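## Task

Unscrew tube 4's cap and lay it upside down and level in cap nest 4. Press CYCLE and keep the cap in that nest until the green lamp lights; the aspirate step happens only once. Then screw the cap back onto tube 4 until it will turn no further. Make sure the caps of tubes 1, 2 and 3 are tight and tighten any loose one fully, without removing them. Anything that stays in place only because the robot holds it does not count. Release everything and move away; touching READY or its housing is still clear. To finish, release and press READY; the job ends once READY goes down. Do not press READY unless every earlier step was done exactly as required.

## Robot and tools

Robot: one 7-joint arm with a two-finger gripper, mounted above a table (its base may sit slightly tilted). Workspace: a decapping station with tubes 1-4 ordered left to right as viewed from the arm's base; a cap tray with nests 1-4 in the same order plus an amber lamp (aspirate running) and a green lamp (aspirate over); one housing holding a blue CYCLE key and a green READY key. A key must be pushed until it actually switches. Loose objects may occasionally get a brief nudge.

Frame: scene frame, origin on the table surface directly under the arm base, +z up, +y to the left when facing along +x. Positions in metres.

Tool execute_actions, argument actions: a list holding zero or one item. Empty list = just report state (with pictures). An item with rows = a motion; an item with only steps = a wait (up to 300 control steps, counted from the previous result, reply time included). Optional pictures: true attaches camera images; otherwise images come only with the empty-list call. A refused call moves nothing.

Motion item: rows is a list of 1-15 rows, steps is 1-15 (default 15, minimum 3 for a motion); each step lasts 1/30 s. Each row drives one step; if rows run out, the last row repeats. One arm, so each row is a single list of 8 numbers, each in [-1, 1]: first 7 are joint offsets in column order waist, shoulder, upper arm roll, elbow, forearm roll, wrist pitch, wrist roll; the 8th is gripper opening. Joint offsets are scaled so 1.0 = 2.036 rad, and they are offsets relative to the joint angles printed in the most recent result that lists them (before any such result in the scene, and for any later call inside the same reply, relative to the pose at the start of that action). They are not relative to the previous row. Sending all zeros is not a pause: it pulls the arm back to that reference. The opening is absolute: +1 fully open, -1 closed.

Joint ranges (rad): waist -6.283..6.283, shoulder -2.059..2.094, upper arm roll -6.283..6.283, elbow -0.192..3.927, forearm roll -6.283..6.283, wrist pitch -1.693..3.142, wrist roll -6.283..6.283. A request more than 0.010 rad beyond a range is refused; true ends can differ by up to 0.010 rad, and an over-request is clipped there, reported as "joint sent to its limit" (possibly about an earlier action). No such line does not prove there is room left.

Motion limits: joint targets move at most 3.14 rad/s with a 0.16 s ramp, joints are synchronised; per step a target stays within 0.623 rad of the measured angle, and targets are scaled back if they would put the hand more than 70 mm from where it is. Between calls the arm keeps heading for the last row's target until it nearly stops or a step is held. The last 3 steps of each motion run after the result is returned, before the next action.

Gripper: fingers point along the gripper's +z axis and close along its y axis. end_effector_position is the point between the pads when closed, about 2 cm behind the tips; closing pushes the tips roughly 10 mm further along +z. To grip, command an opening noticeably under grip_measured; the lower, the tighter (about 24 N per pad max, up to ~6 cm wide objects). Returning the read grip_measured still squeezes lightly. Avoid very fast closes, which can overshoot force.

Result lines: end_effector_position (m), end_effector_quat_wxyz, linear and angular velocities (m/s, rad/s), all in the scene frame; the printed hand position can be off, more so far out. Joint positions / Joint velocities: 7 joints (rad, rad/s) then pad gap (m; 0.084 open). grip_measured: measured opening on the command scale. HELD marks steps where part of your row was not sent. "joint command not followed": clearance checking altered targets (mounts and posts count as arm). Torque fault: a joint hit its load limit (waist 46, shoulder 46, upper arm roll 27.6, elbow 27.6, forearm roll 27.6, wrist pitch 18.4, wrist roll 18.4 N m, held weight included); the arm backs off, freezes 10 s and drops the rest of the call. MOTOR HOT appears from 65 °C; at 80 °C an OVER-TEMPERATURE FAULT brakes the arm until it cools. Holding loads heats motors.

Tool zoom_image: camera is cam_head_left or cam_head_right (both 896x504, about 70° vertical view, roughly fx=fy=360, centre near 447,252, strong radial distortion); region [x0, y0, x1, y1] in pixels from the top-left, at most 504x504. Gives an enlarged view of the latest image.

Tool finished_scene: scene (1 or 2) ends that scene permanently, grades it and gives the next task.

Suggested order: unscrew target cap, place it upside down flat in its nest, release, press CYCLE, wait for green, rescrew to a stop, check the other caps, release and move clear, press READY, then finished_scene. Avoid dropping caps, knocking anything off the table (ends the scene), slamming or hard pushing, and stops.

Each tool is called after "Request:" as name(argument=value, ...), one argument or row to a line, values as JSON.

## Session

Request:
execute_actions(
  actions=[],
)

Scene clock: 0.00 s of 11600.00 s.
end_effector_position=(+0.0257, +0.6076, +0.2229) grip_measured=+1.00 end_effector_quat_wxyz=(-0.302, +0.176, +0.824, -0.447) end_effector_velocity=(+0.001, +0.000, -0.001) end_effector_angular_velocity=(-0.000, -0.002, -0.001)
Joint positions: [ 1.718  0.162 -0.275  1.912  0.469  2.013 -1.139  0.084]
Joint velocities: [-0.     0.    -0.001 -0.    -0.001 -0.    -0.     0.   ]

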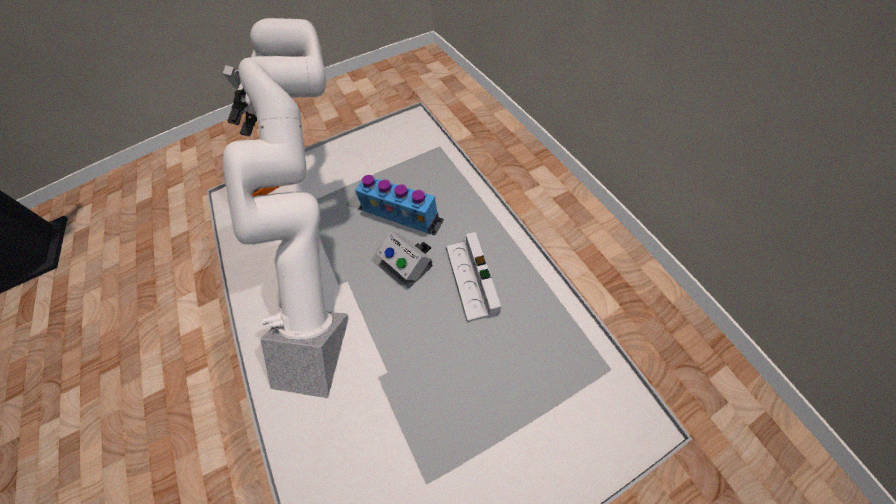

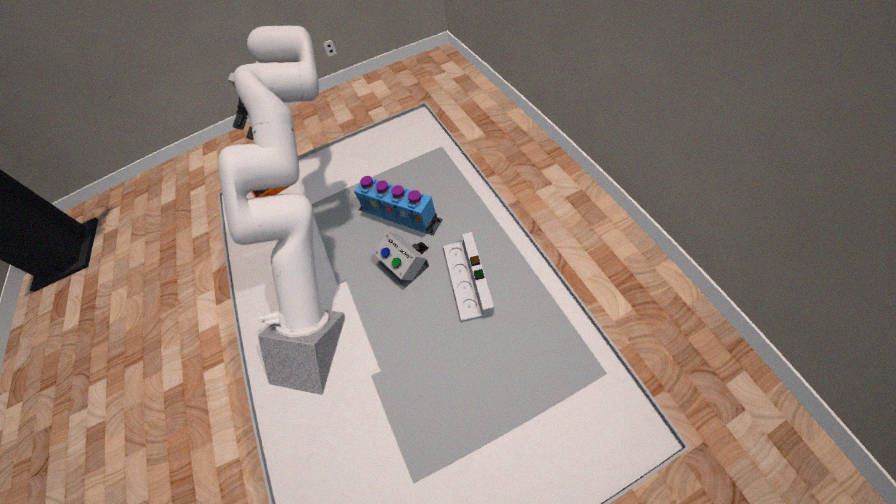

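Request:
zoom_image(
  camera="cam_head_left",
  region=[330, 150, 530, 340],
)

Request:
zoom_image(
  camera="cam_head_right",
  region=[330, 150, 530, 340],
)

Region (330, 150, 530, 340) of cam_head_left's 896x504 image, scaled by 2.520, with more detail than that image has; it fills the top 479 rows of this view, and the rest is white.

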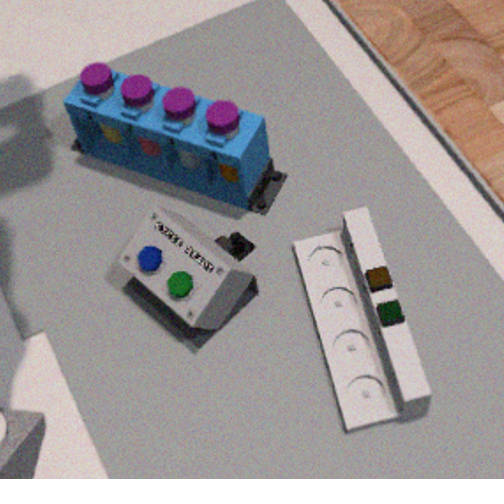

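Region (330, 150, 530, 340) of cam_head_right's 896x504 image, scaled by 2.520, with more detail than that image has; it fills the top 479 rows of this view, and the rest is white.

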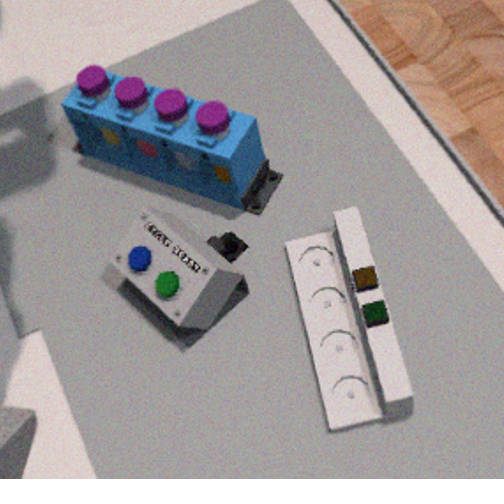

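Request:
execute_actions(
  actions=[
    {"rows": [[-0.6353,-0.6562,-0.1212,-0.6739,-0.2304,-0.424,1.0,1.0]], "steps": 15},
  ],
)

Request:
execute_actions(
  actions=[
    {"steps": 30},
  ],
  pictures=true,
)

Scene clock: 4.57 s of 11600.00 s.
end_effector_position=(+0.1537, +0.5977, +0.1802) grip_measured=+1.00 end_effector_quat_wxyz=(-0.222, +0.397, +0.800, -0.392) end_effector_velocity=(+0.382, -0.081, -0.088) end_effector_angular_velocity=(-0.271, -0.933, -1.035)
Joint positions: [ 1.55  -0.006 -0.336  1.743  0.353  1.845 -0.971  0.084]
Joint velocities: [-0.513 -0.512 -0.166 -0.506 -0.306 -0.508  0.507  0.   ]
Steps of this call (steps 1 to 125: nothing new was sent; steps 126 to 137: the first 12 steps of this action). Readings (joint positions):
126: [1.718 0.161 -0.275 1.911 0.469 2.013 -1.138]
127: [1.714 0.157 -0.275 1.906 0.465 2.007 -1.133]
129: [1.687 0.130 -0.282 1.874 0.443 1.977 -1.103]
133: [1.617 0.061 -0.315 1.810 0.395 1.911 -1.037]
137: the state above

Scene clock: 5.57 s of 11600.00 s.
end_effector_position=(+0.4272, +0.3620, +0.1982) grip_measured=+1.00 end_effector_quat_wxyz=(-0.040, +0.901, +0.398, -0.168) end_effector_velocity=(+0.061, -0.350, +0.088) end_effector_angular_velocity=(-0.276, -0.576, -1.448)
Joint positions: [ 0.93  -0.629 -0.459  1.12   0.121  1.391 -0.347  0.084]
Joint velocities: [-0.758 -0.821 -0.096 -0.836 -0.18  -0.36   0.844  0.   ]
Kept back: nothing.
Steps of this call (steps 1 to 3: the last 3 steps of your previous action; steps 4 to 30: the robot went on to your last target). Readings (joint positions):
1: [1.533 -0.023 -0.342 1.726 0.343 1.828 -0.954]
2: [1.516 -0.040 -0.347 1.709 0.333 1.811 -0.936]
4: [1.481 -0.075 -0.357 1.674 0.314 1.776 -0.901]
8: [1.409 -0.147 -0.376 1.602 0.278 1.705 -0.829]
30: the state above

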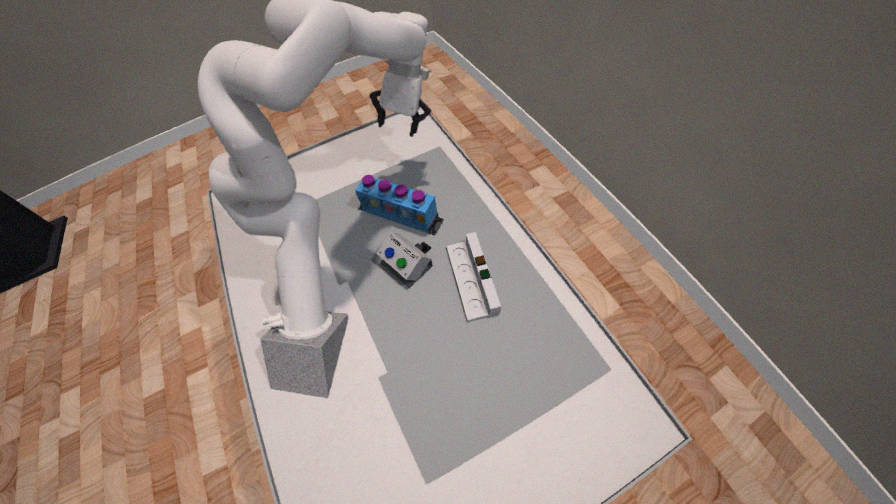

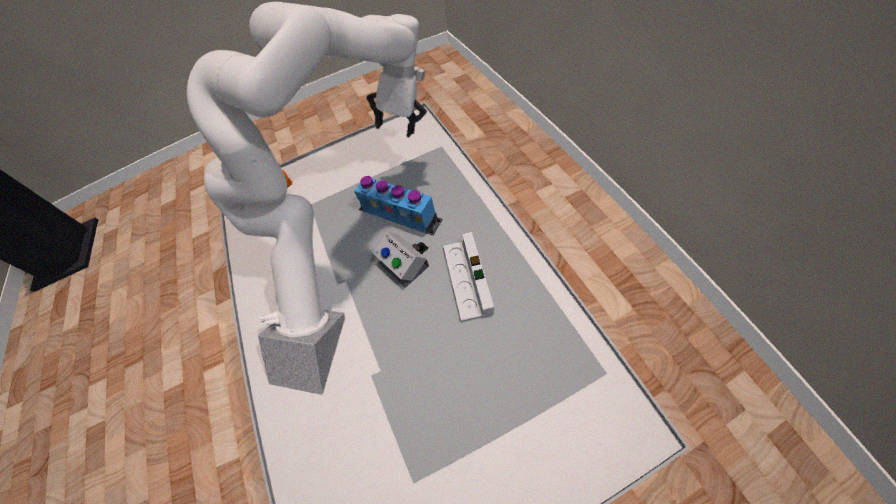

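Request:
execute_actions(
  actions=[
    {"steps": 40},
  ],
  pictures=true,
)

Scene clock: 6.90 s of 11600.00 s.
end_effector_position=(+0.3898, +0.1797, +0.2189) grip_measured=+1.00 end_effector_quat_wxyz=(+0.000, +0.930, -0.368, -0.000) end_effector_velocity=(-0.000, +0.000, +0.000) end_effector_angular_velocity=(+0.004, -0.000, -0.003)
Joint positions: [ 0.425 -1.174 -0.522  0.54  -0.     1.15   0.897  0.084]
Joint velocities: [-0.001 -0.001 -0.002 -0.     0.003 -0.     0.001  0.   ]
Kept back: nothing.
Steps of this call (steps 1 to 40: the robot went on to your last target). Readings (joint positions):
1: [0.905 -0.657 -0.462 1.092 0.115 1.379 -0.318]
2: [0.879 -0.685 -0.465 1.063 0.109 1.367 -0.287]
4: [0.827 -0.741 -0.472 1.002 0.096 1.342 -0.219]
8: [0.718 -0.858 -0.485 0.877 0.070 1.290 -0.051]
40: the state above

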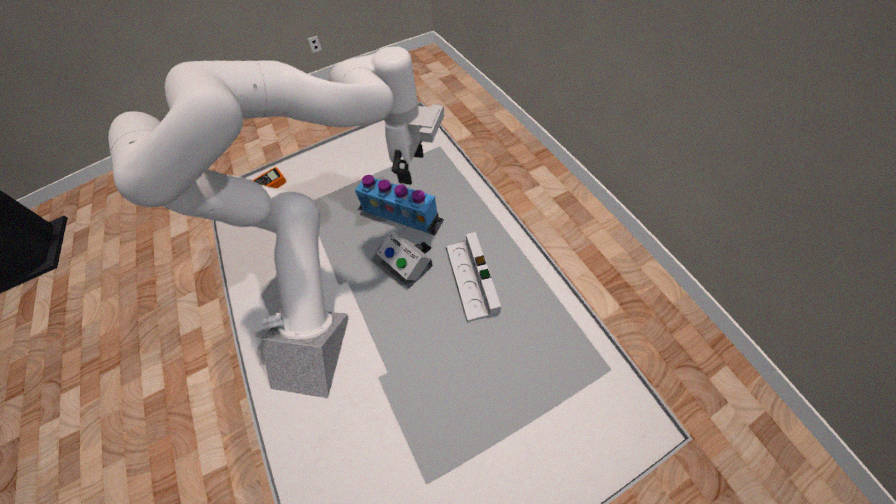

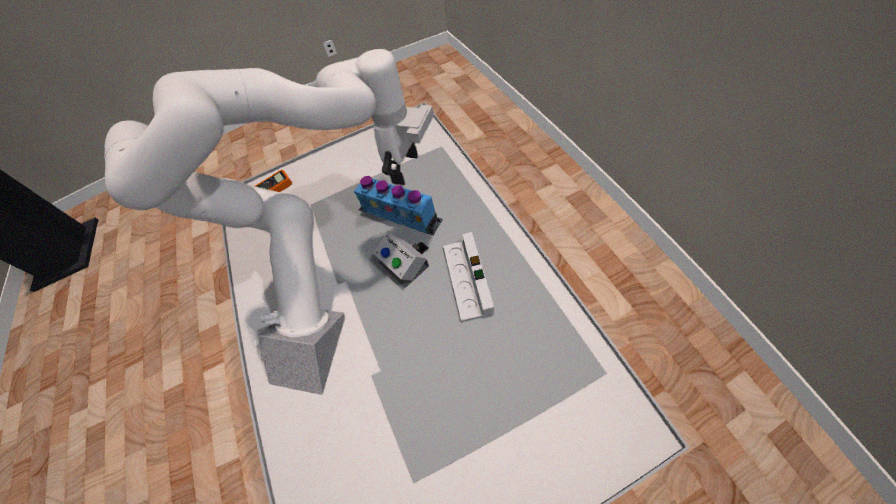

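Request:
zoom_image(
  camera="cam_head_left",
  region=[350, 120, 460, 240],
)

Request:
zoom_image(
  camera="cam_head_right",
  region=[350, 120, 460, 240],
)

Region (350, 120, 460, 240) of cam_head_left's 896x504 image, scaled by 4.200, with more detail than that image has; it fills the left 462 columns of this view, and the rest is white.

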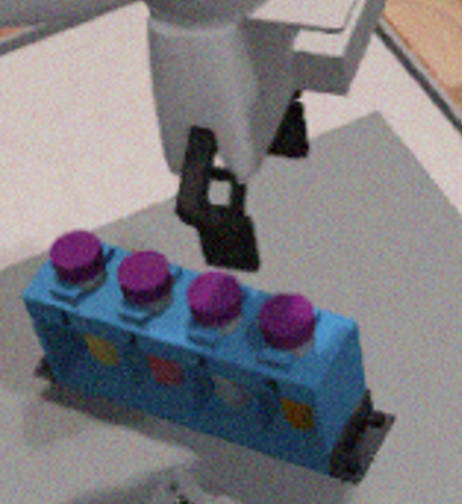

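Region (350, 120, 460, 240) of cam_head_right's 896x504 image, scaled by 4.200, with more detail than that image has; it fills the left 462 columns of this view, and the rest is white.

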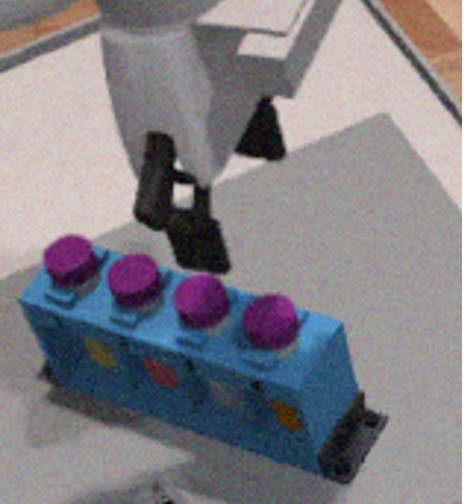

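Request:
execute_actions(
  actions=[
    {"rows": [[0.0369,0.0467,-0.007,-0.0634,0,-0.1209,0.085,1.0]], "steps": 15},
  ],
)

Request:
execute_actions(
  actions=[
    {"steps": 12},
  ],
  pictures=true,
)

Request:
zoom_image(
  camera="cam_head_left",
  region=[360, 140, 460, 240],
)

Request:
zoom_image(
  camera="cam_head_right",
  region=[360, 140, 460, 240],
)

Scene clock: 8.33 s of 11600.00 s.
end_effector_position=(+0.3935, +0.1863, +0.1525) grip_measured=+1.00 end_effector_quat_wxyz=(+0.001, +0.901, -0.434, -0.001) end_effector_velocity=(+0.028, +0.007, -0.005) end_effector_angular_velocity=(+0.021, -0.097, -0.091)
Joint positions: [ 0.497 -1.083 -0.535  0.416 -0.     0.916  1.061  0.084]
Joint velocities: [ 0.028  0.03  -0.011 -0.011  0.002 -0.148  0.096  0.   ]
Steps of this call (steps 1 to 15: the robot went on to your last target; steps 16 to 31: nothing new was sent; steps 32 to 43: the first 12 steps of this action). Readings (joint positions):
32: [0.425 -1.174 -0.522 0.540 -0.000 1.150 0.897]
33: [0.426 -1.173 -0.522 0.538 -0.000 1.144 0.901]
35: [0.439 -1.157 -0.525 0.518 -0.000 1.097 0.933]
39: [0.485 -1.097 -0.532 0.433 -0.000 0.960 1.031]
43: the state above

Scene clock: 8.73 s of 11600.00 s.
end_effector_position=(+0.3942, +0.1866, +0.1503) grip_measured=+1.00 end_effector_quat_wxyz=(-0.000, +0.899, -0.438, +0.000) end_effector_velocity=(-0.001, -0.001, -0.001) end_effector_angular_velocity=(-0.002, +0.002, -0.001)
Joint positions: [ 0.5   -1.079 -0.536  0.411 -0.     0.904  1.07   0.084]
Joint velocities: [ 0.001  0.002 -0.001 -0.003 -0.002 -0.003  0.002  0.   ]
Kept back: nothing.
Steps of this call (steps 1 to 3: the last 3 steps of your previous action; steps 4 to 12: the robot went on to your last target). Readings (joint positions):
1: [0.498 -1.082 -0.535 0.415 -0.000 0.912 1.064]
2: [0.498 -1.081 -0.536 0.415 -0.000 0.910 1.066]
4: [0.499 -1.080 -0.536 0.413 -0.000 0.907 1.068]
8: [0.500 -1.079 -0.536 0.412 -0.000 0.905 1.069]
12: the state above

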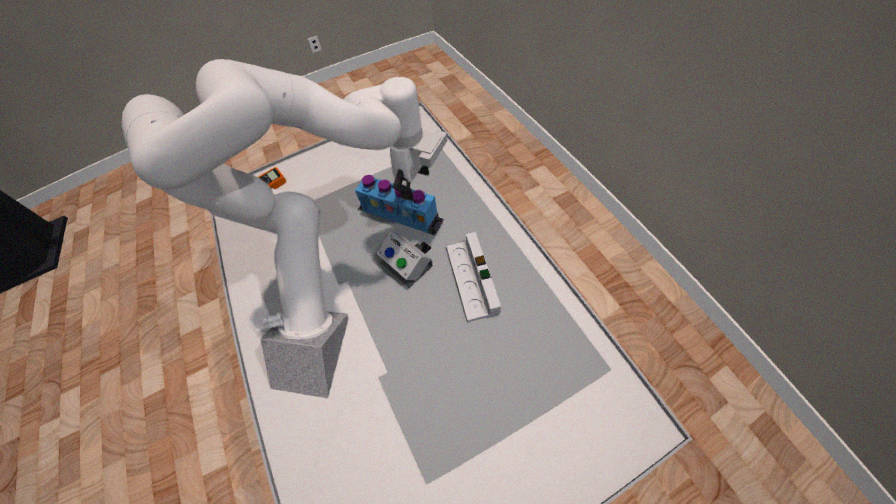

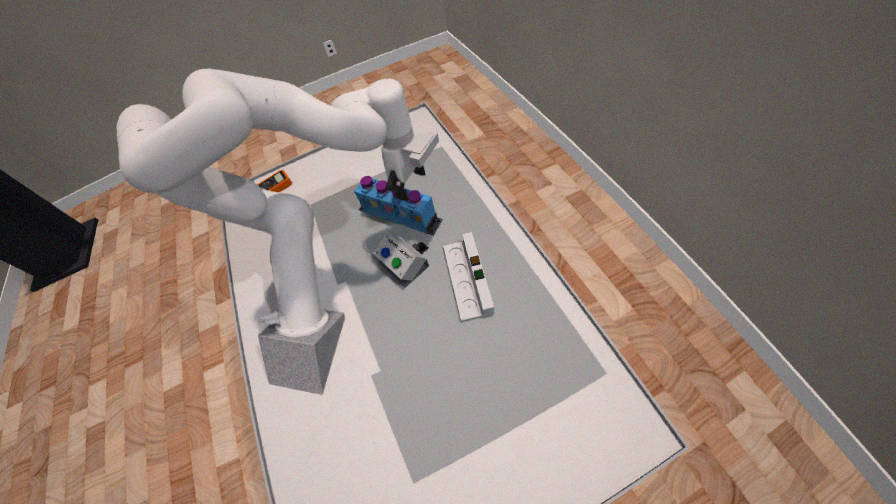

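Region (360, 140, 460, 240) of cam_head_left's 896x504 image, scaled by 5.040, with more detail than that image has.

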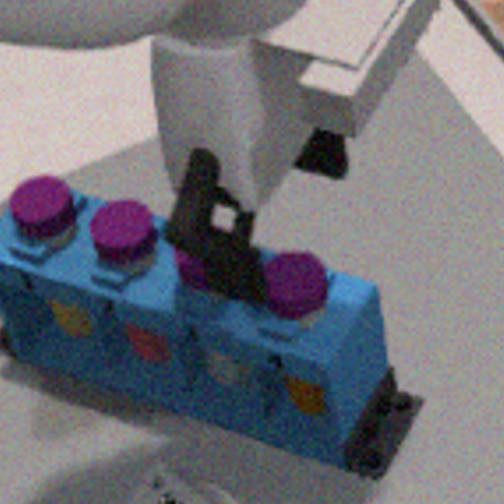

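Region (360, 140, 460, 240) of cam_head_right's 896x504 image, scaled by 5.040, with more detail than that image has.

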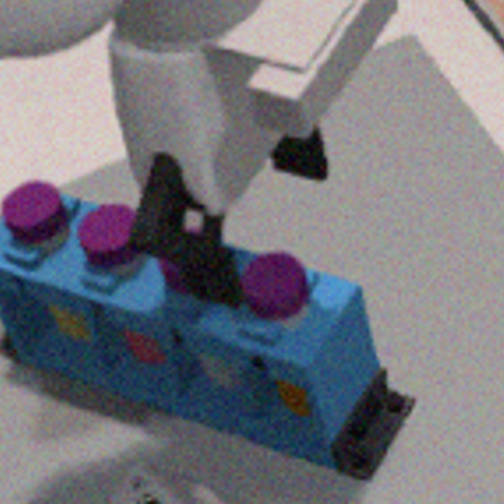

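Request:
execute_actions(
  actions=[
    {"rows": [[0.0208,0.0328,-0.0135,-0.0171,0,-0.0545,0,1.0]], "steps": 15},
  ],
)

Request:
execute_actions(
  actions=[
    {"steps": 10},
  ],
  pictures=true,
)

Request:
zoom_image(
  camera="cam_head_left",
  region=[380, 150, 460, 230],
)

Request:
zoom_image(
  camera="cam_head_right",
  region=[380, 150, 460, 230],
)

Scene clock: 9.80 s of 11600.00 s.
end_effector_position=(+0.3976, +0.1850, +0.1233) grip_measured=+1.00 end_effector_quat_wxyz=(+0.000, +0.898, -0.441, +0.000) end_effector_velocity=(+0.007, +0.000, -0.004) end_effector_angular_velocity=(+0.004, -0.021, -0.003)
Joint positions: [ 0.541 -1.014 -0.563  0.378 -0.     0.797  1.07   0.084]
Joint velocities: [ 0.012  0.017 -0.01  -0.002 -0.001 -0.044 -0.     0.   ]
Steps of this call (steps 1 to 20: the robot went on to your last target; steps 21 to 32: the first 12 steps of this action). Readings (joint positions):
21: [0.500 -1.079 -0.536 0.411 -0.000 0.903 1.070]
22: [0.502 -1.076 -0.537 0.410 -0.000 0.898 1.070]
24: [0.515 -1.056 -0.546 0.401 -0.000 0.862 1.070]
28: [0.537 -1.021 -0.559 0.379 -0.000 0.811 1.070]
32: the state above

Scene clock: 10.13 s of 11600.00 s.
end_effector_position=(+0.3977, +0.1849, +0.1225) grip_measured=+1.00 end_effector_quat_wxyz=(+0.000, +0.897, -0.441, +0.001) end_effector_velocity=(-0.001, -0.000, -0.001) end_effector_angular_velocity=(+0.001, +0.003, -0.002)
Joint positions: [ 0.542 -1.013 -0.563  0.376 -0.     0.793  1.07   0.084]
Joint velocities: [ 0.001  0.001 -0.001 -0.001  0.002  0.     0.    -0.   ]
Kept back: nothing.
Steps of this call (steps 1 to 3: the last 3 steps of your previous action; steps 4 to 10: the robot went on to your last target). Readings (joint positions):
1: [0.541 -1.014 -0.563 0.378 -0.000 0.796 1.070]
2: [0.542 -1.014 -0.563 0.377 -0.000 0.795 1.070]
4: [0.542 -1.013 -0.563 0.377 -0.000 0.794 1.070]
8: [0.542 -1.013 -0.563 0.377 -0.000 0.793 1.070]
10: the state above

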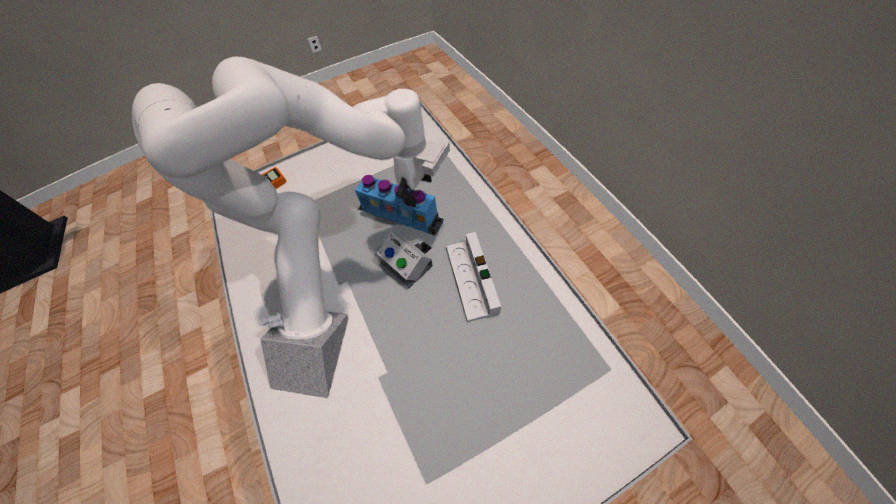

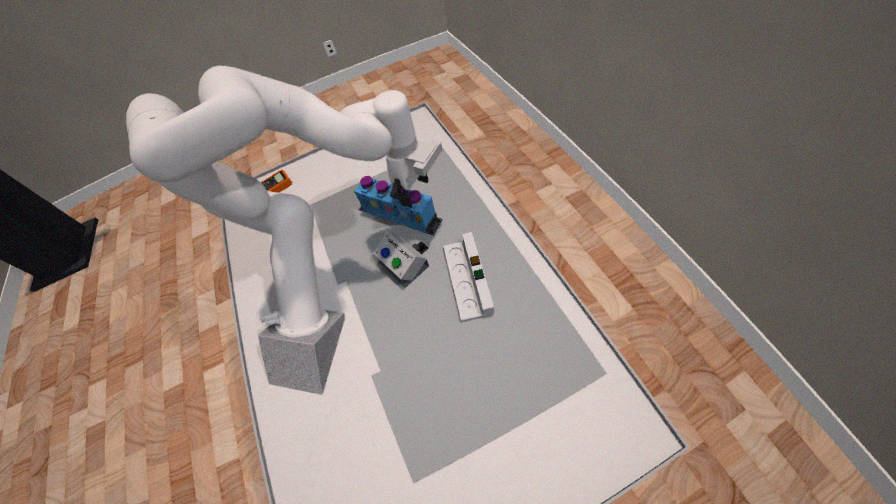

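Region (380, 150, 460, 230) of cam_head_left's 896x504 image, scaled by 6.300, with more detail than that image has.

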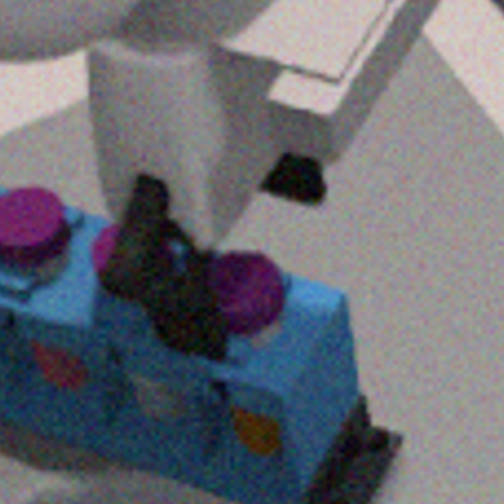

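Region (380, 150, 460, 230) of cam_head_right's 896x504 image, scaled by 6.300, with more detail than that image has.

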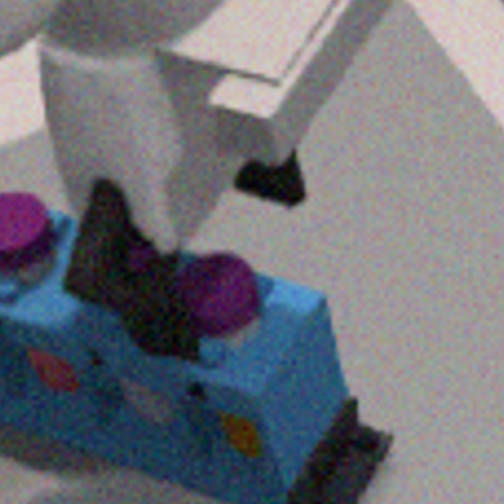

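Request:
execute_actions(
  actions=[
    {"rows": [[0,0,0,0,0,0,0,0.2]], "steps": 15},
  ],
)

Request:
execute_actions(
  actions=[
    {"steps": 5},
  ],
  pictures=true,
)

Request:
zoom_image(
  camera="cam_head_left",
  region=[380, 150, 460, 230],
)

Request:
zoom_image(
  camera="cam_head_right",
  region=[380, 150, 460, 230],
)

Scene clock: 10.77 s of 11600.00 s.
end_effector_position=(+0.3974, +0.1844, +0.1229) grip_measured=+0.47 end_effector_quat_wxyz=(+0.001, +0.897, -0.442, -0.000) end_effector_velocity=(+0.003, +0.002, -0.002) end_effector_angular_velocity=(+0.002, -0.010, +0.007)
Joint positions: [ 0.541 -1.014 -0.564  0.377 -0.001  0.797  1.07   0.064]
Joint velocities: [ 0.006  0.006  0.003 -0.003  0.002 -0.02  -0.003  0.008]
Steps of this call (steps 1 to 7: the robot went on to your last target; steps 8 to 19: the first 12 steps of this action). Readings (joint positions):
8: [0.542 -1.012 -0.563 0.376 -0.000 0.793 1.070]
9: [0.542 -1.012 -0.563 0.376 -0.000 0.793 1.070]
11: [0.542 -1.013 -0.563 0.377 -0.000 0.794 1.070]
15: [0.540 -1.014 -0.564 0.377 -0.001 0.799 1.070]
19: the state above

Scene clock: 10.93 s of 11600.00 s.
end_effector_position=(+0.3977, +0.1847, +0.1227) grip_measured=+0.50 end_effector_quat_wxyz=(+0.000, +0.897, -0.441, +0.001) end_effector_velocity=(+0.001, +0.001, -0.001) end_effector_angular_velocity=(+0.000, -0.005, +0.005)
Joint positions: [ 0.542 -1.013 -0.564  0.377 -0.     0.794  1.07   0.065]
Joint velocities: [ 0.004  0.003  0.001 -0.001 -0.    -0.01  -0.001  0.004]
Kept back: nothing.
Steps of this call (steps 1 to 3: the last 3 steps of your previous action; steps 4 to 5: the robot went on to your last target). Readings (joint positions):
1: [0.541 -1.014 -0.564 0.377 -0.001 0.796 1.070]
2: [0.541 -1.013 -0.564 0.377 -0.001 0.796 1.070]
4: [0.542 -1.013 -0.564 0.377 -0.000 0.795 1.070]
5: the state above

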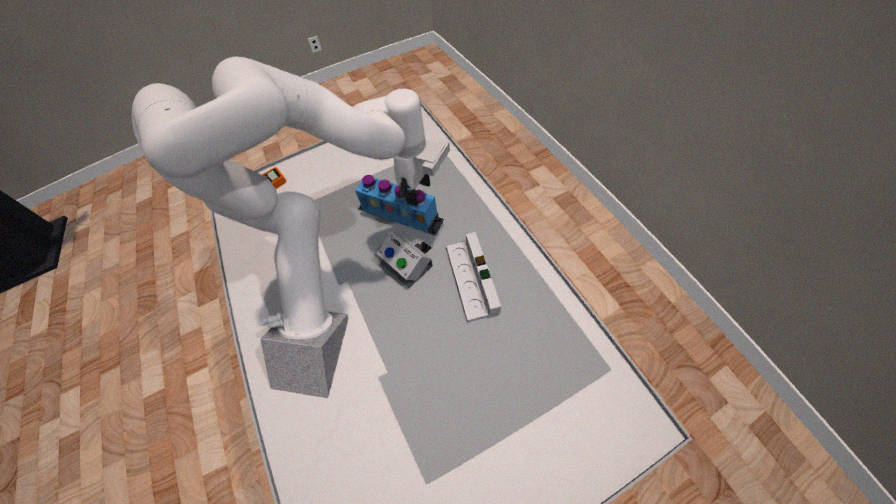

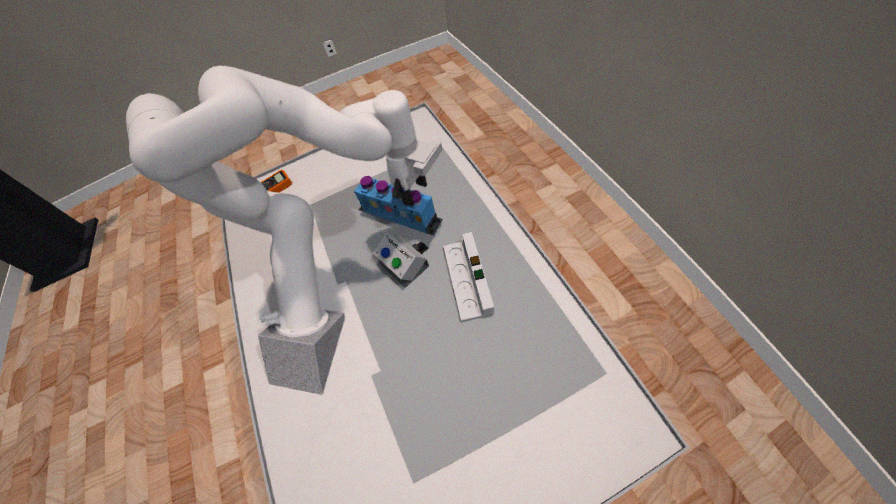

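Region (380, 150, 460, 230) of cam_head_left's 896x504 image, scaled by 6.300, with more detail than that image has.

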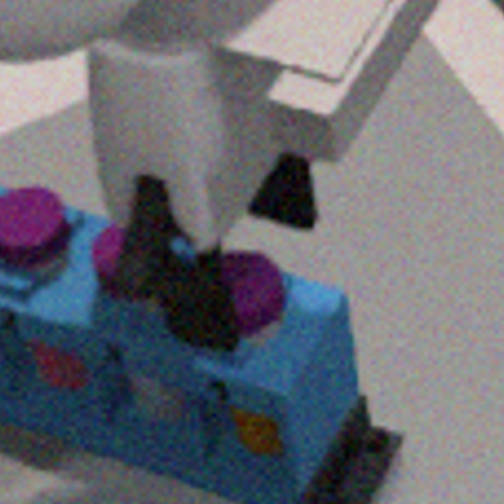

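Region (380, 150, 460, 230) of cam_head_right's 896x504 image, scaled by 6.300, with more detail than that image has.

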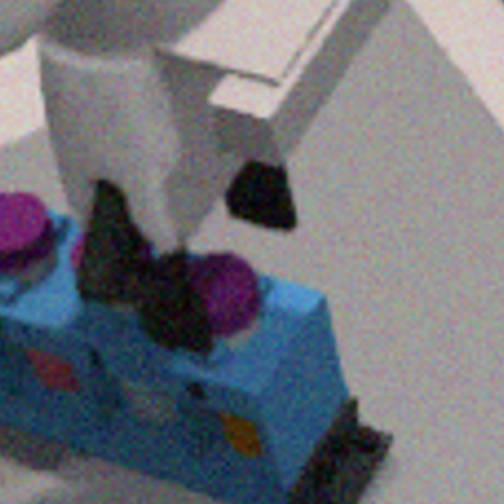

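Request:
execute_actions(
  actions=[
    {"rows": [[0,0,0,0,0,0,0,0.7],[0,0,0,0,0,0,0,0.7],[0,0,0,0,0,0,0,0.7],[-0.0261,-0.0179,-0.0062,-0.0138,0,0.0129,-0.0217,0.7]], "steps": 15},
  ],
)

Request:
execute_actions(
  actions=[
    {"rows": [[0,0,0,0,0,0,0,0.5],[0,0,0,0,0,0,0,0.4],[0,0,0,0,0,0,0,0.3],[0,0,0,0,0,0,0,0.2],[0,0,0,0,0,0,0,0.1],[0,0,0,0,0,0,0,0.0]], "steps": 15},
  ],
)

Request:
execute_actions(
  actions=[
    {"steps": 5},
  ],
  pictures=true,
)

Request:
zoom_image(
  camera="cam_head_left",
  region=[380, 150, 460, 230],
)

Request:
zoom_image(
  camera="cam_head_right",
  region=[380, 150, 460, 230],
)

Scene clock: 11.80 s of 11600.00 s.
end_effector_position=(+0.3898, +0.1717, +0.1261) grip_measured=+0.70 end_effector_quat_wxyz=(-0.001, +0.897, -0.441, +0.001) end_effector_velocity=(-0.011, -0.013, +0.004) end_effector_angular_velocity=(-0.004, +0.008, +0.006)
Joint positions: [ 0.494 -1.046 -0.575  0.351 -0.     0.816  1.029  0.073]
Joint velocities: [-0.052 -0.035 -0.006 -0.023 -0.001  0.04  -0.043  0.   ]
Steps of this call (steps 1 to 14: the robot went on to your last target; steps 15 to 26: the first 12 steps of this action). Readings (joint positions):
15: [0.542 -1.013 -0.563 0.377 -0.000 0.793 1.070]
16: [0.542 -1.013 -0.563 0.377 -0.000 0.792 1.070]
18: [0.544 -1.011 -0.562 0.375 0.001 0.788 1.069]
22: [0.510 -1.034 -0.571 0.358 0.000 0.806 1.042]
26: the state above

Scene clock: 12.30 s of 11600.00 s.
end_effector_position=(+0.3887, +0.1706, +0.1260) grip_measured=+0.00 end_effector_quat_wxyz=(+0.000, +0.897, -0.441, +0.000) end_effector_velocity=(+0.000, +0.000, +0.000) end_effector_angular_velocity=(-0.001, -0.002, +0.001)
Joint positions: [ 0.49  -1.048 -0.576  0.349 -0.001  0.82   1.027  0.044]
Joint velocities: [-0.    -0.     0.002  0.    -0.    -0.001  0.001 -0.001]
Steps of this call (steps 1 to 3: the last 3 steps of your previous action; steps 4 to 15: the first 12 steps of this action, its rows measured from where the robot was after step 3). Readings (joint positions):
3: [0.491 -1.048 -0.576 0.349 -0.000 0.819 1.027]
4: [0.490 -1.048 -0.576 0.349 -0.000 0.819 1.026]
5: [0.490 -1.048 -0.576 0.349 -0.000 0.819 1.026]
7: [0.490 -1.048 -0.576 0.349 -0.000 0.819 1.027]
11: [0.491 -1.048 -0.576 0.349 -0.000 0.819 1.027]
15: the state above

Scene clock: 12.47 s of 11600.00 s.
end_effector_position=(+0.3888, +0.1707, +0.1261) grip_measured=+0.00 end_effector_quat_wxyz=(+0.000, +0.897, -0.441, +0.000) end_effector_velocity=(+0.000, +0.000, +0.000) end_effector_angular_velocity=(+0.002, -0.000, -0.002)
Joint positions: [ 0.49  -1.048 -0.576  0.349 -0.     0.82   1.027  0.044]
Joint velocities: [ 0.    -0.    -0.001  0.     0.002 -0.     0.    -0.   ]
Kept back: nothing.
Steps of this call (steps 1 to 3: the last 3 steps of your previous action; steps 4 to 5: the robot went on to your last target). Readings (joint positions):
1: [0.490 -1.048 -0.576 0.349 -0.001 0.820 1.027]
2: [0.490 -1.048 -0.576 0.349 -0.001 0.820 1.027]
4: [0.490 -1.048 -0.576 0.349 -0.000 0.820 1.027]
5: the state above

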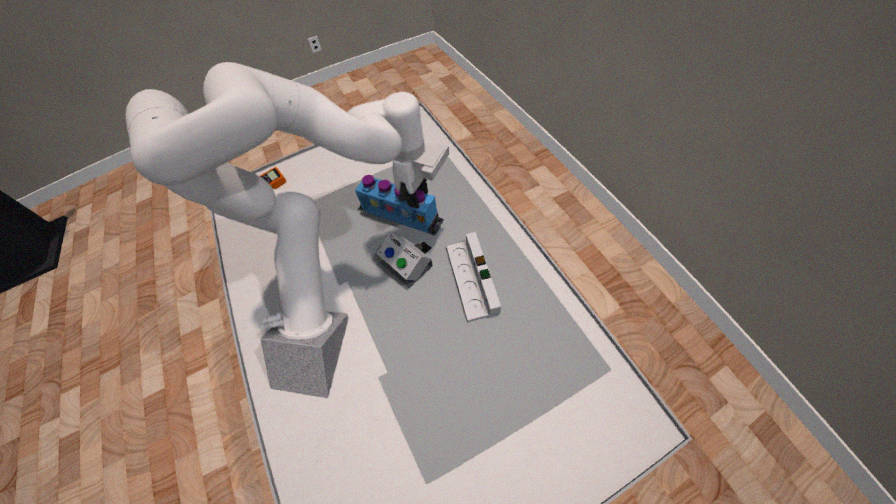

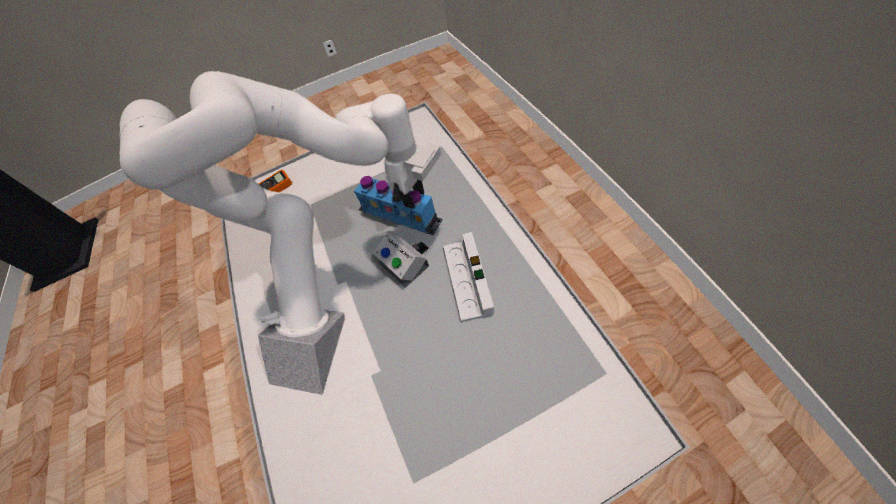

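Region (380, 150, 460, 230) of cam_head_left's 896x504 image, scaled by 6.300, with more detail than that image has.

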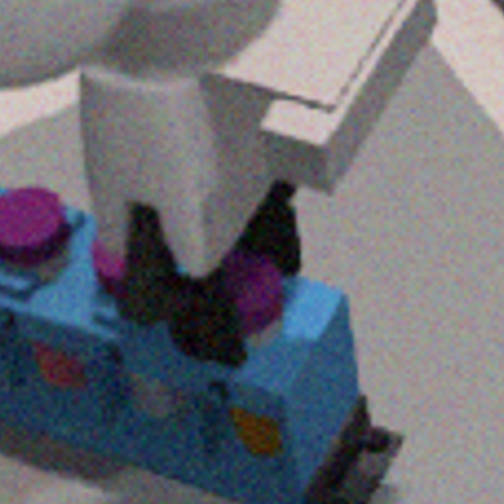

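Region (380, 150, 460, 230) of cam_head_right's 896x504 image, scaled by 6.300, with more detail than that image has.

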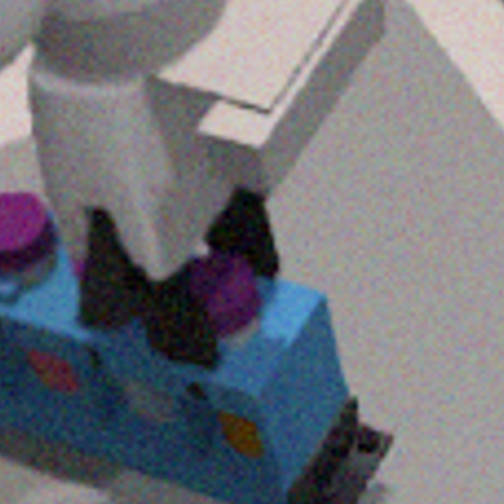

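Request:
execute_actions(
  actions=[
    {"rows": [[0,0,0,0,0,0,0,-0.05],[0,0,0,0,0,0,0,-0.1],[0,0,0,0,0,0,0,-0.15],[0,0,0,0,0,0,0,-0.2],[0,0,0,0,0,0,0,-0.25],[0,0,0,0,0,0,0,-0.3],[0,0,0,0,0,0,0,-0.35],[0,0,0,0,0,0,0,-0.4]], "steps": 15},
  ],
)

Request:
execute_actions(
  actions=[
    {"steps": 8},
  ],
)

Scene clock: 13.00 s of 11600.00 s.
end_effector_position=(+0.3888, +0.1707, +0.1261) grip_measured=-0.01 end_effector_quat_wxyz=(+0.000, +0.897, -0.441, +0.000) end_effector_velocity=(-0.000, +0.000, -0.000) end_effector_angular_velocity=(+0.000, +0.000, -0.000)
Joint positions: [ 0.49  -1.048 -0.576  0.349 -0.     0.82   1.027  0.044]
Joint velocities: [ 0.     0.     0.001 -0.     0.    -0.001  0.001  0.   ]
Steps of this call (steps 1 to 4: the robot went on to your last target; steps 5 to 16: the first 12 steps of this action). Readings (joint positions):
5: [0.490 -1.048 -0.576 0.349 -0.000 0.819 1.027]
6: [0.490 -1.048 -0.576 0.349 -0.000 0.819 1.027]
8: [0.490 -1.048 -0.576 0.349 -0.000 0.820 1.027]
12: [0.490 -1.048 -0.576 0.349 -0.000 0.820 1.027]
16: the state above

Scene clock: 13.27 s of 11600.00 s.
end_effector_position=(+0.3888, +0.1707, +0.1261) grip_measured=-0.01 end_effector_quat_wxyz=(+0.000, +0.897, -0.441, +0.000) end_effector_velocity=(-0.000, -0.000, -0.000) end_effector_angular_velocity=(+0.000, -0.000, -0.001)
Joint positions: [ 0.49  -1.048 -0.576  0.349 -0.     0.82   1.027  0.044]
Joint velocities: [-0.001  0.    -0.    -0.001  0.001 -0.    -0.001  0.   ]
Kept back: nothing.
Steps of this call (steps 1 to 3: the last 3 steps of your previous action; steps 4 to 8: the robot went on to your last target). Readings (joint positions):
1: [0.490 -1.048 -0.576 0.349 -0.000 0.820 1.027]
2: [0.490 -1.048 -0.576 0.349 -0.000 0.820 1.027]
4: [0.490 -1.048 -0.576 0.349 -0.000 0.820 1.027]
8: the state above

Request:
execute_actions(
  actions=[
    {"rows": [[0,0,0,0,0,0,0,0.15],[0,0,0,0,0,0,0,0.15],[0,0,0,0,0,0,0,0.15],[-0.0046,-0.0061,0.0023,0.0044,0,0.0116,0,0.15]], "steps": 13},
  ],
)

Request:
execute_actions(
  actions=[
    {"rows": [[0,0,0,0,0,0,0,0.05],[0,0,0,0,0,0,0,-0.0],[0,0,0,0,0,0,0,-0.05],[0,0,0,0,0,0,0,-0.1],[0,0,0,0,0,0,0,-0.15],[0,0,0,0,0,0,0,-0.2],[0,0,0,0,0,0,0,-0.25],[0,0,0,0,0,0,0,-0.3],[0,0,0,0,0,0,0,-0.35],[0,0,0,0,0,0,0,-0.4],[0,0,0,0,0,0,0,-0.45]], "steps": 15},
  ],
)

Request:
execute_actions(
  actions=[
    {"steps": 8},
  ],
)

Scene clock: 13.87 s of 11600.00 s.
end_effector_position=(+0.3896, +0.1709, +0.1317) grip_measured=+0.14 end_effector_quat_wxyz=(-0.001, +0.897, -0.441, +0.002) end_effector_velocity=(-0.005, -0.002, +0.007) end_effector_angular_velocity=(-0.003, +0.015, -0.001)
Joint positions: [ 0.483 -1.059 -0.572  0.357 -0.     0.838  1.027  0.05 ]
Joint velocities: [-0.018 -0.022  0.007  0.008 -0.002  0.051 -0.001  0.001]
Steps of this call (steps 1 to 8: the robot went on to your last target; steps 9 to 18: the first 10 steps of this action). Readings (joint positions):
9: [0.490 -1.048 -0.576 0.349 -0.000 0.820 1.027]
10: [0.490 -1.048 -0.576 0.349 -0.000 0.820 1.027]
12: [0.491 -1.048 -0.576 0.349 -0.000 0.819 1.027]
16: [0.485 -1.056 -0.572 0.356 -0.000 0.833 1.027]
18: the state above

Scene clock: 14.37 s of 11600.00 s.
end_effector_position=(+0.3886, +0.1705, +0.1318) grip_measured=-0.25 end_effector_quat_wxyz=(+0.000, +0.897, -0.441, +0.000) end_effector_velocity=(+0.001, +0.000, +0.000) end_effector_angular_velocity=(+0.000, -0.002, +0.001)
Joint positions: [ 0.481 -1.06  -0.572  0.357 -0.001  0.843  1.027  0.033]
Joint velocities: [ 0.001  0.     0.     0.001  0.    -0.001 -0.001  0.   ]
Steps of this call (steps 1 to 3: the last 3 steps of your previous action; steps 4 to 15: the first 12 steps of this action, its rows measured from where the robot was after step 3). Readings (joint positions):
3: [0.482 -1.060 -0.571 0.358 -0.000 0.841 1.027]
4: [0.481 -1.060 -0.571 0.358 -0.000 0.842 1.027]
5: [0.481 -1.060 -0.571 0.358 -0.000 0.842 1.027]
7: [0.482 -1.060 -0.571 0.358 -0.000 0.842 1.027]
11: [0.481 -1.060 -0.571 0.357 -0.001 0.842 1.027]
15: the state above

Scene clock: 14.63 s of 11600.00 s.
end_effector_position=(+0.3887, +0.1706, +0.1318) grip_measured=-0.24 end_effector_quat_wxyz=(+0.000, +0.897, -0.441, +0.000) end_effector_velocity=(+0.000, -0.000, +0.000) end_effector_angular_velocity=(+0.001, -0.001, -0.000)
Joint positions: [ 0.481 -1.06  -0.572  0.357 -0.001  0.842  1.027  0.033]
Joint velocities: [ 0.     0.    -0.002  0.    -0.    -0.001 -0.001  0.   ]
Kept back: nothing.
Steps of this call (steps 1 to 3: the last 3 steps of your previous action; steps 4 to 8: the robot went on to your last target). Readings (joint positions):
1: [0.481 -1.060 -0.572 0.357 -0.001 0.842 1.027]
2: [0.481 -1.060 -0.572 0.357 -0.001 0.842 1.027]
4: [0.481 -1.060 -0.572 0.357 -0.001 0.842 1.027]
8: the state above

Request:
execute_actions(
  actions=[
    {"rows": [[0,0,0,0,0,0,0,0.0],[0,0,0,0,0,0,0,0.0],[0,0,0,0,0,0,0,0.0],[0,0,0,0,0,0,0.1,0.0],[0,0,0,0,0,0,0.2,0.0],[0,0,0,0,0,0,0.3,0.0],[0,0,0,0,0,0,0.4,0.0]], "steps": 15},
  ],
)

Request:
execute_actions(
  actions=[
    {"steps": 10},
  ],
  pictures=true,
)

Request:
zoom_image(
  camera="cam_head_left",
  region=[380, 150, 460, 230],
)

Scene clock: 15.27 s of 11600.00 s.
end_effector_position=(+0.3889, +0.1707, +0.1319) grip_measured=-0.01 end_effector_quat_wxyz=(-0.000, +0.787, -0.617, +0.001) end_effector_velocity=(-0.002, -0.001, -0.001) end_effector_angular_velocity=(+0.002, +0.003, -2.613)
Joint positions: [ 0.482 -1.06  -0.571  0.357 -0.     0.841  1.443  0.044]
Joint velocities: [-0.002 -0.    -0.001 -0.002 -0.002  0.004  2.612  0.   ]
Steps of this call (steps 1 to 7: the robot went on to your last target; steps 8 to 19: the first 12 steps of this action). Readings (joint positions):
8: [0.481 -1.060 -0.572 0.357 -0.001 0.842 1.027]
9: [0.482 -1.060 -0.571 0.357 -0.000 0.841 1.027]
11: [0.482 -1.060 -0.571 0.358 0.000 0.839 1.027]
15: [0.482 -1.060 -0.571 0.358 -0.000 0.840 1.127]
19: the state above

Scene clock: 15.60 s of 11600.00 s.
end_effector_position=(+0.3887, +0.1706, +0.1318) grip_measured=-0.01 end_effector_quat_wxyz=(+0.000, -0.654, +0.756, -0.001) end_effector_velocity=(+0.000, -0.000, -0.000) end_effector_angular_velocity=(-0.002, -0.000, -0.134)
Joint positions: [ 0.481 -1.06  -0.572  0.357 -0.001  0.842  1.828  0.044]
Joint velocities: [ 0.    -0.     0.001 -0.    -0.003 -0.     0.137 -0.   ]
Kept back: nothing.
Steps of this call (steps 1 to 3: the last 3 steps of your previous action; steps 4 to 10: the robot went on to your last target). Readings (joint positions):
1: [0.482 -1.060 -0.571 0.357 -0.000 0.842 1.529]
2: [0.481 -1.060 -0.572 0.357 -0.000 0.842 1.606]
4: [0.481 -1.060 -0.572 0.357 -0.000 0.842 1.724]
8: [0.481 -1.060 -0.572 0.357 -0.001 0.842 1.815]
10: the state above

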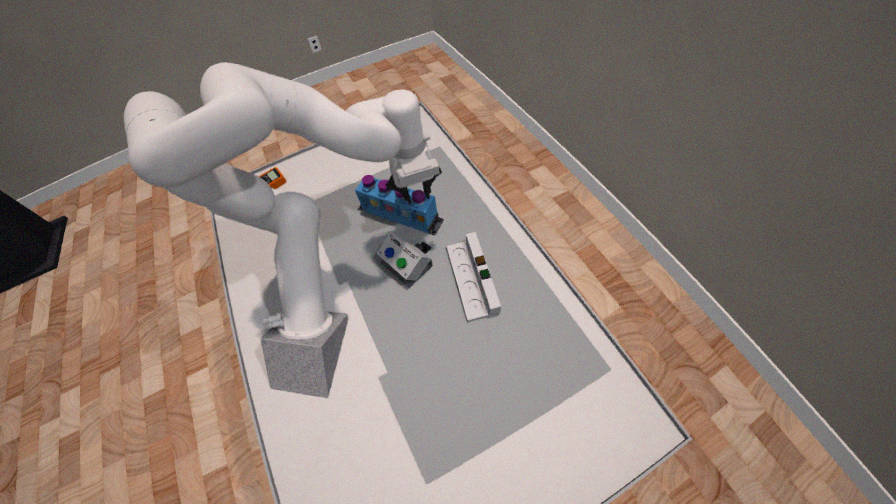

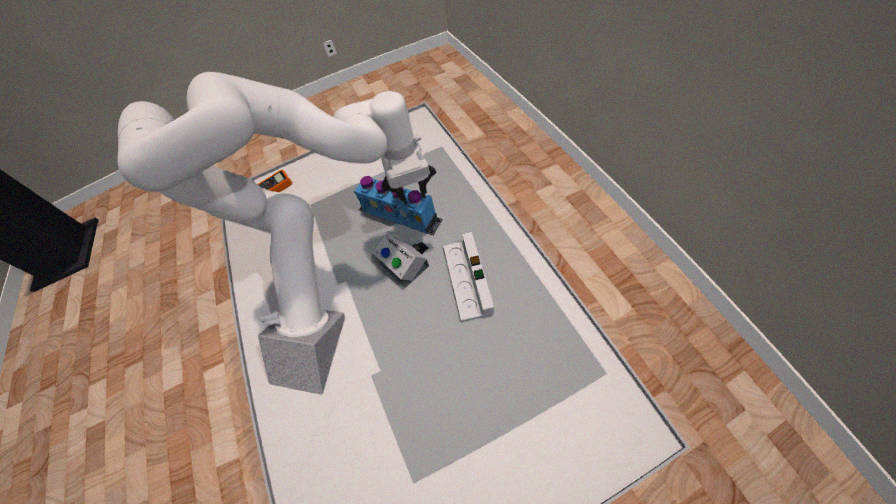

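Region (380, 150, 460, 230) of cam_head_left's 896x504 image, scaled by 6.300, with more detail than that image has.

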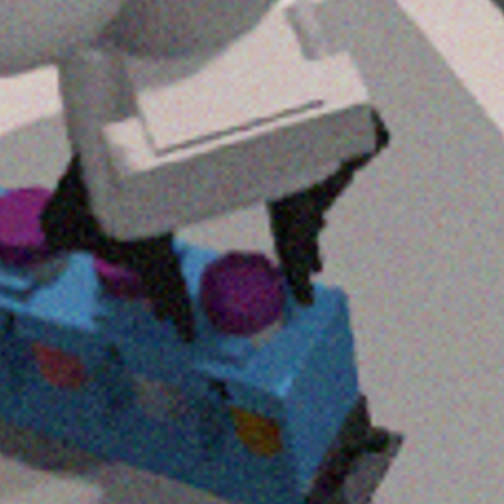

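Request:
execute_actions(
  actions=[
    {"rows": [[0,0,0,0,0,0,0,-0.08],[0,0,0,0,0,0,0,-0.15],[0,0,0,0,0,0,0,-0.2],[0,0,0,0,0,0,0,-0.25],[0,0,0,0,0,0,0,-0.3],[0,0,0,0,0,0,0,-0.35],[0,0,0,0,0,0,0,-0.4],[0,0,0,0,0,0,0,-0.45]], "steps": 15},
  ],
)

Request:
execute_actions(
  actions=[
    {"steps": 5},
  ],
)

Scene clock: 16.30 s of 11600.00 s.
end_effector_position=(+0.3898, +0.1705, +0.1324) grip_measured=-0.25 end_effector_quat_wxyz=(+0.001, -0.654, +0.757, -0.001) end_effector_velocity=(-0.001, +0.000, -0.000) end_effector_angular_velocity=(-0.000, +0.002, +0.004)
Joint positions: [ 0.481 -1.06  -0.572  0.359 -0.001  0.84   1.829  0.033]
Joint velocities: [-0.    -0.001  0.001 -0.001  0.     0.002 -0.004 -0.   ]
Steps of this call (steps 1 to 9: the robot went on to your last target; steps 10 to 21: the first 12 steps of this action). Readings (joint positions):
10: [0.481 -1.060 -0.572 0.357 -0.001 0.842 1.840]
11: [0.481 -1.060 -0.572 0.357 -0.001 0.842 1.839]
13: [0.481 -1.060 -0.572 0.357 -0.001 0.842 1.834]
17: [0.481 -1.059 -0.572 0.359 -0.001 0.840 1.830]
21: the state above

Scene clock: 16.47 s of 11600.00 s.
end_effector_position=(+0.3896, +0.1705, +0.1324) grip_measured=-0.25 end_effector_quat_wxyz=(+0.001, -0.654, +0.757, -0.001) end_effector_velocity=(-0.000, -0.000, -0.000) end_effector_angular_velocity=(-0.001, -0.000, +0.001)
Joint positions: [ 0.481 -1.06  -0.572  0.358 -0.001  0.841  1.828  0.033]
Joint velocities: [-0.    -0.    -0.001 -0.    -0.002  0.    -0.001 -0.   ]
Kept back: nothing.
Steps of this call (steps 1 to 3: the last 3 steps of your previous action; steps 4 to 5: the robot went on to your last target). Readings (joint positions):
1: [0.481 -1.060 -0.572 0.359 -0.001 0.840 1.829]
2: [0.481 -1.060 -0.572 0.359 -0.001 0.840 1.829]
4: [0.481 -1.060 -0.572 0.358 -0.001 0.841 1.829]
5: the state above


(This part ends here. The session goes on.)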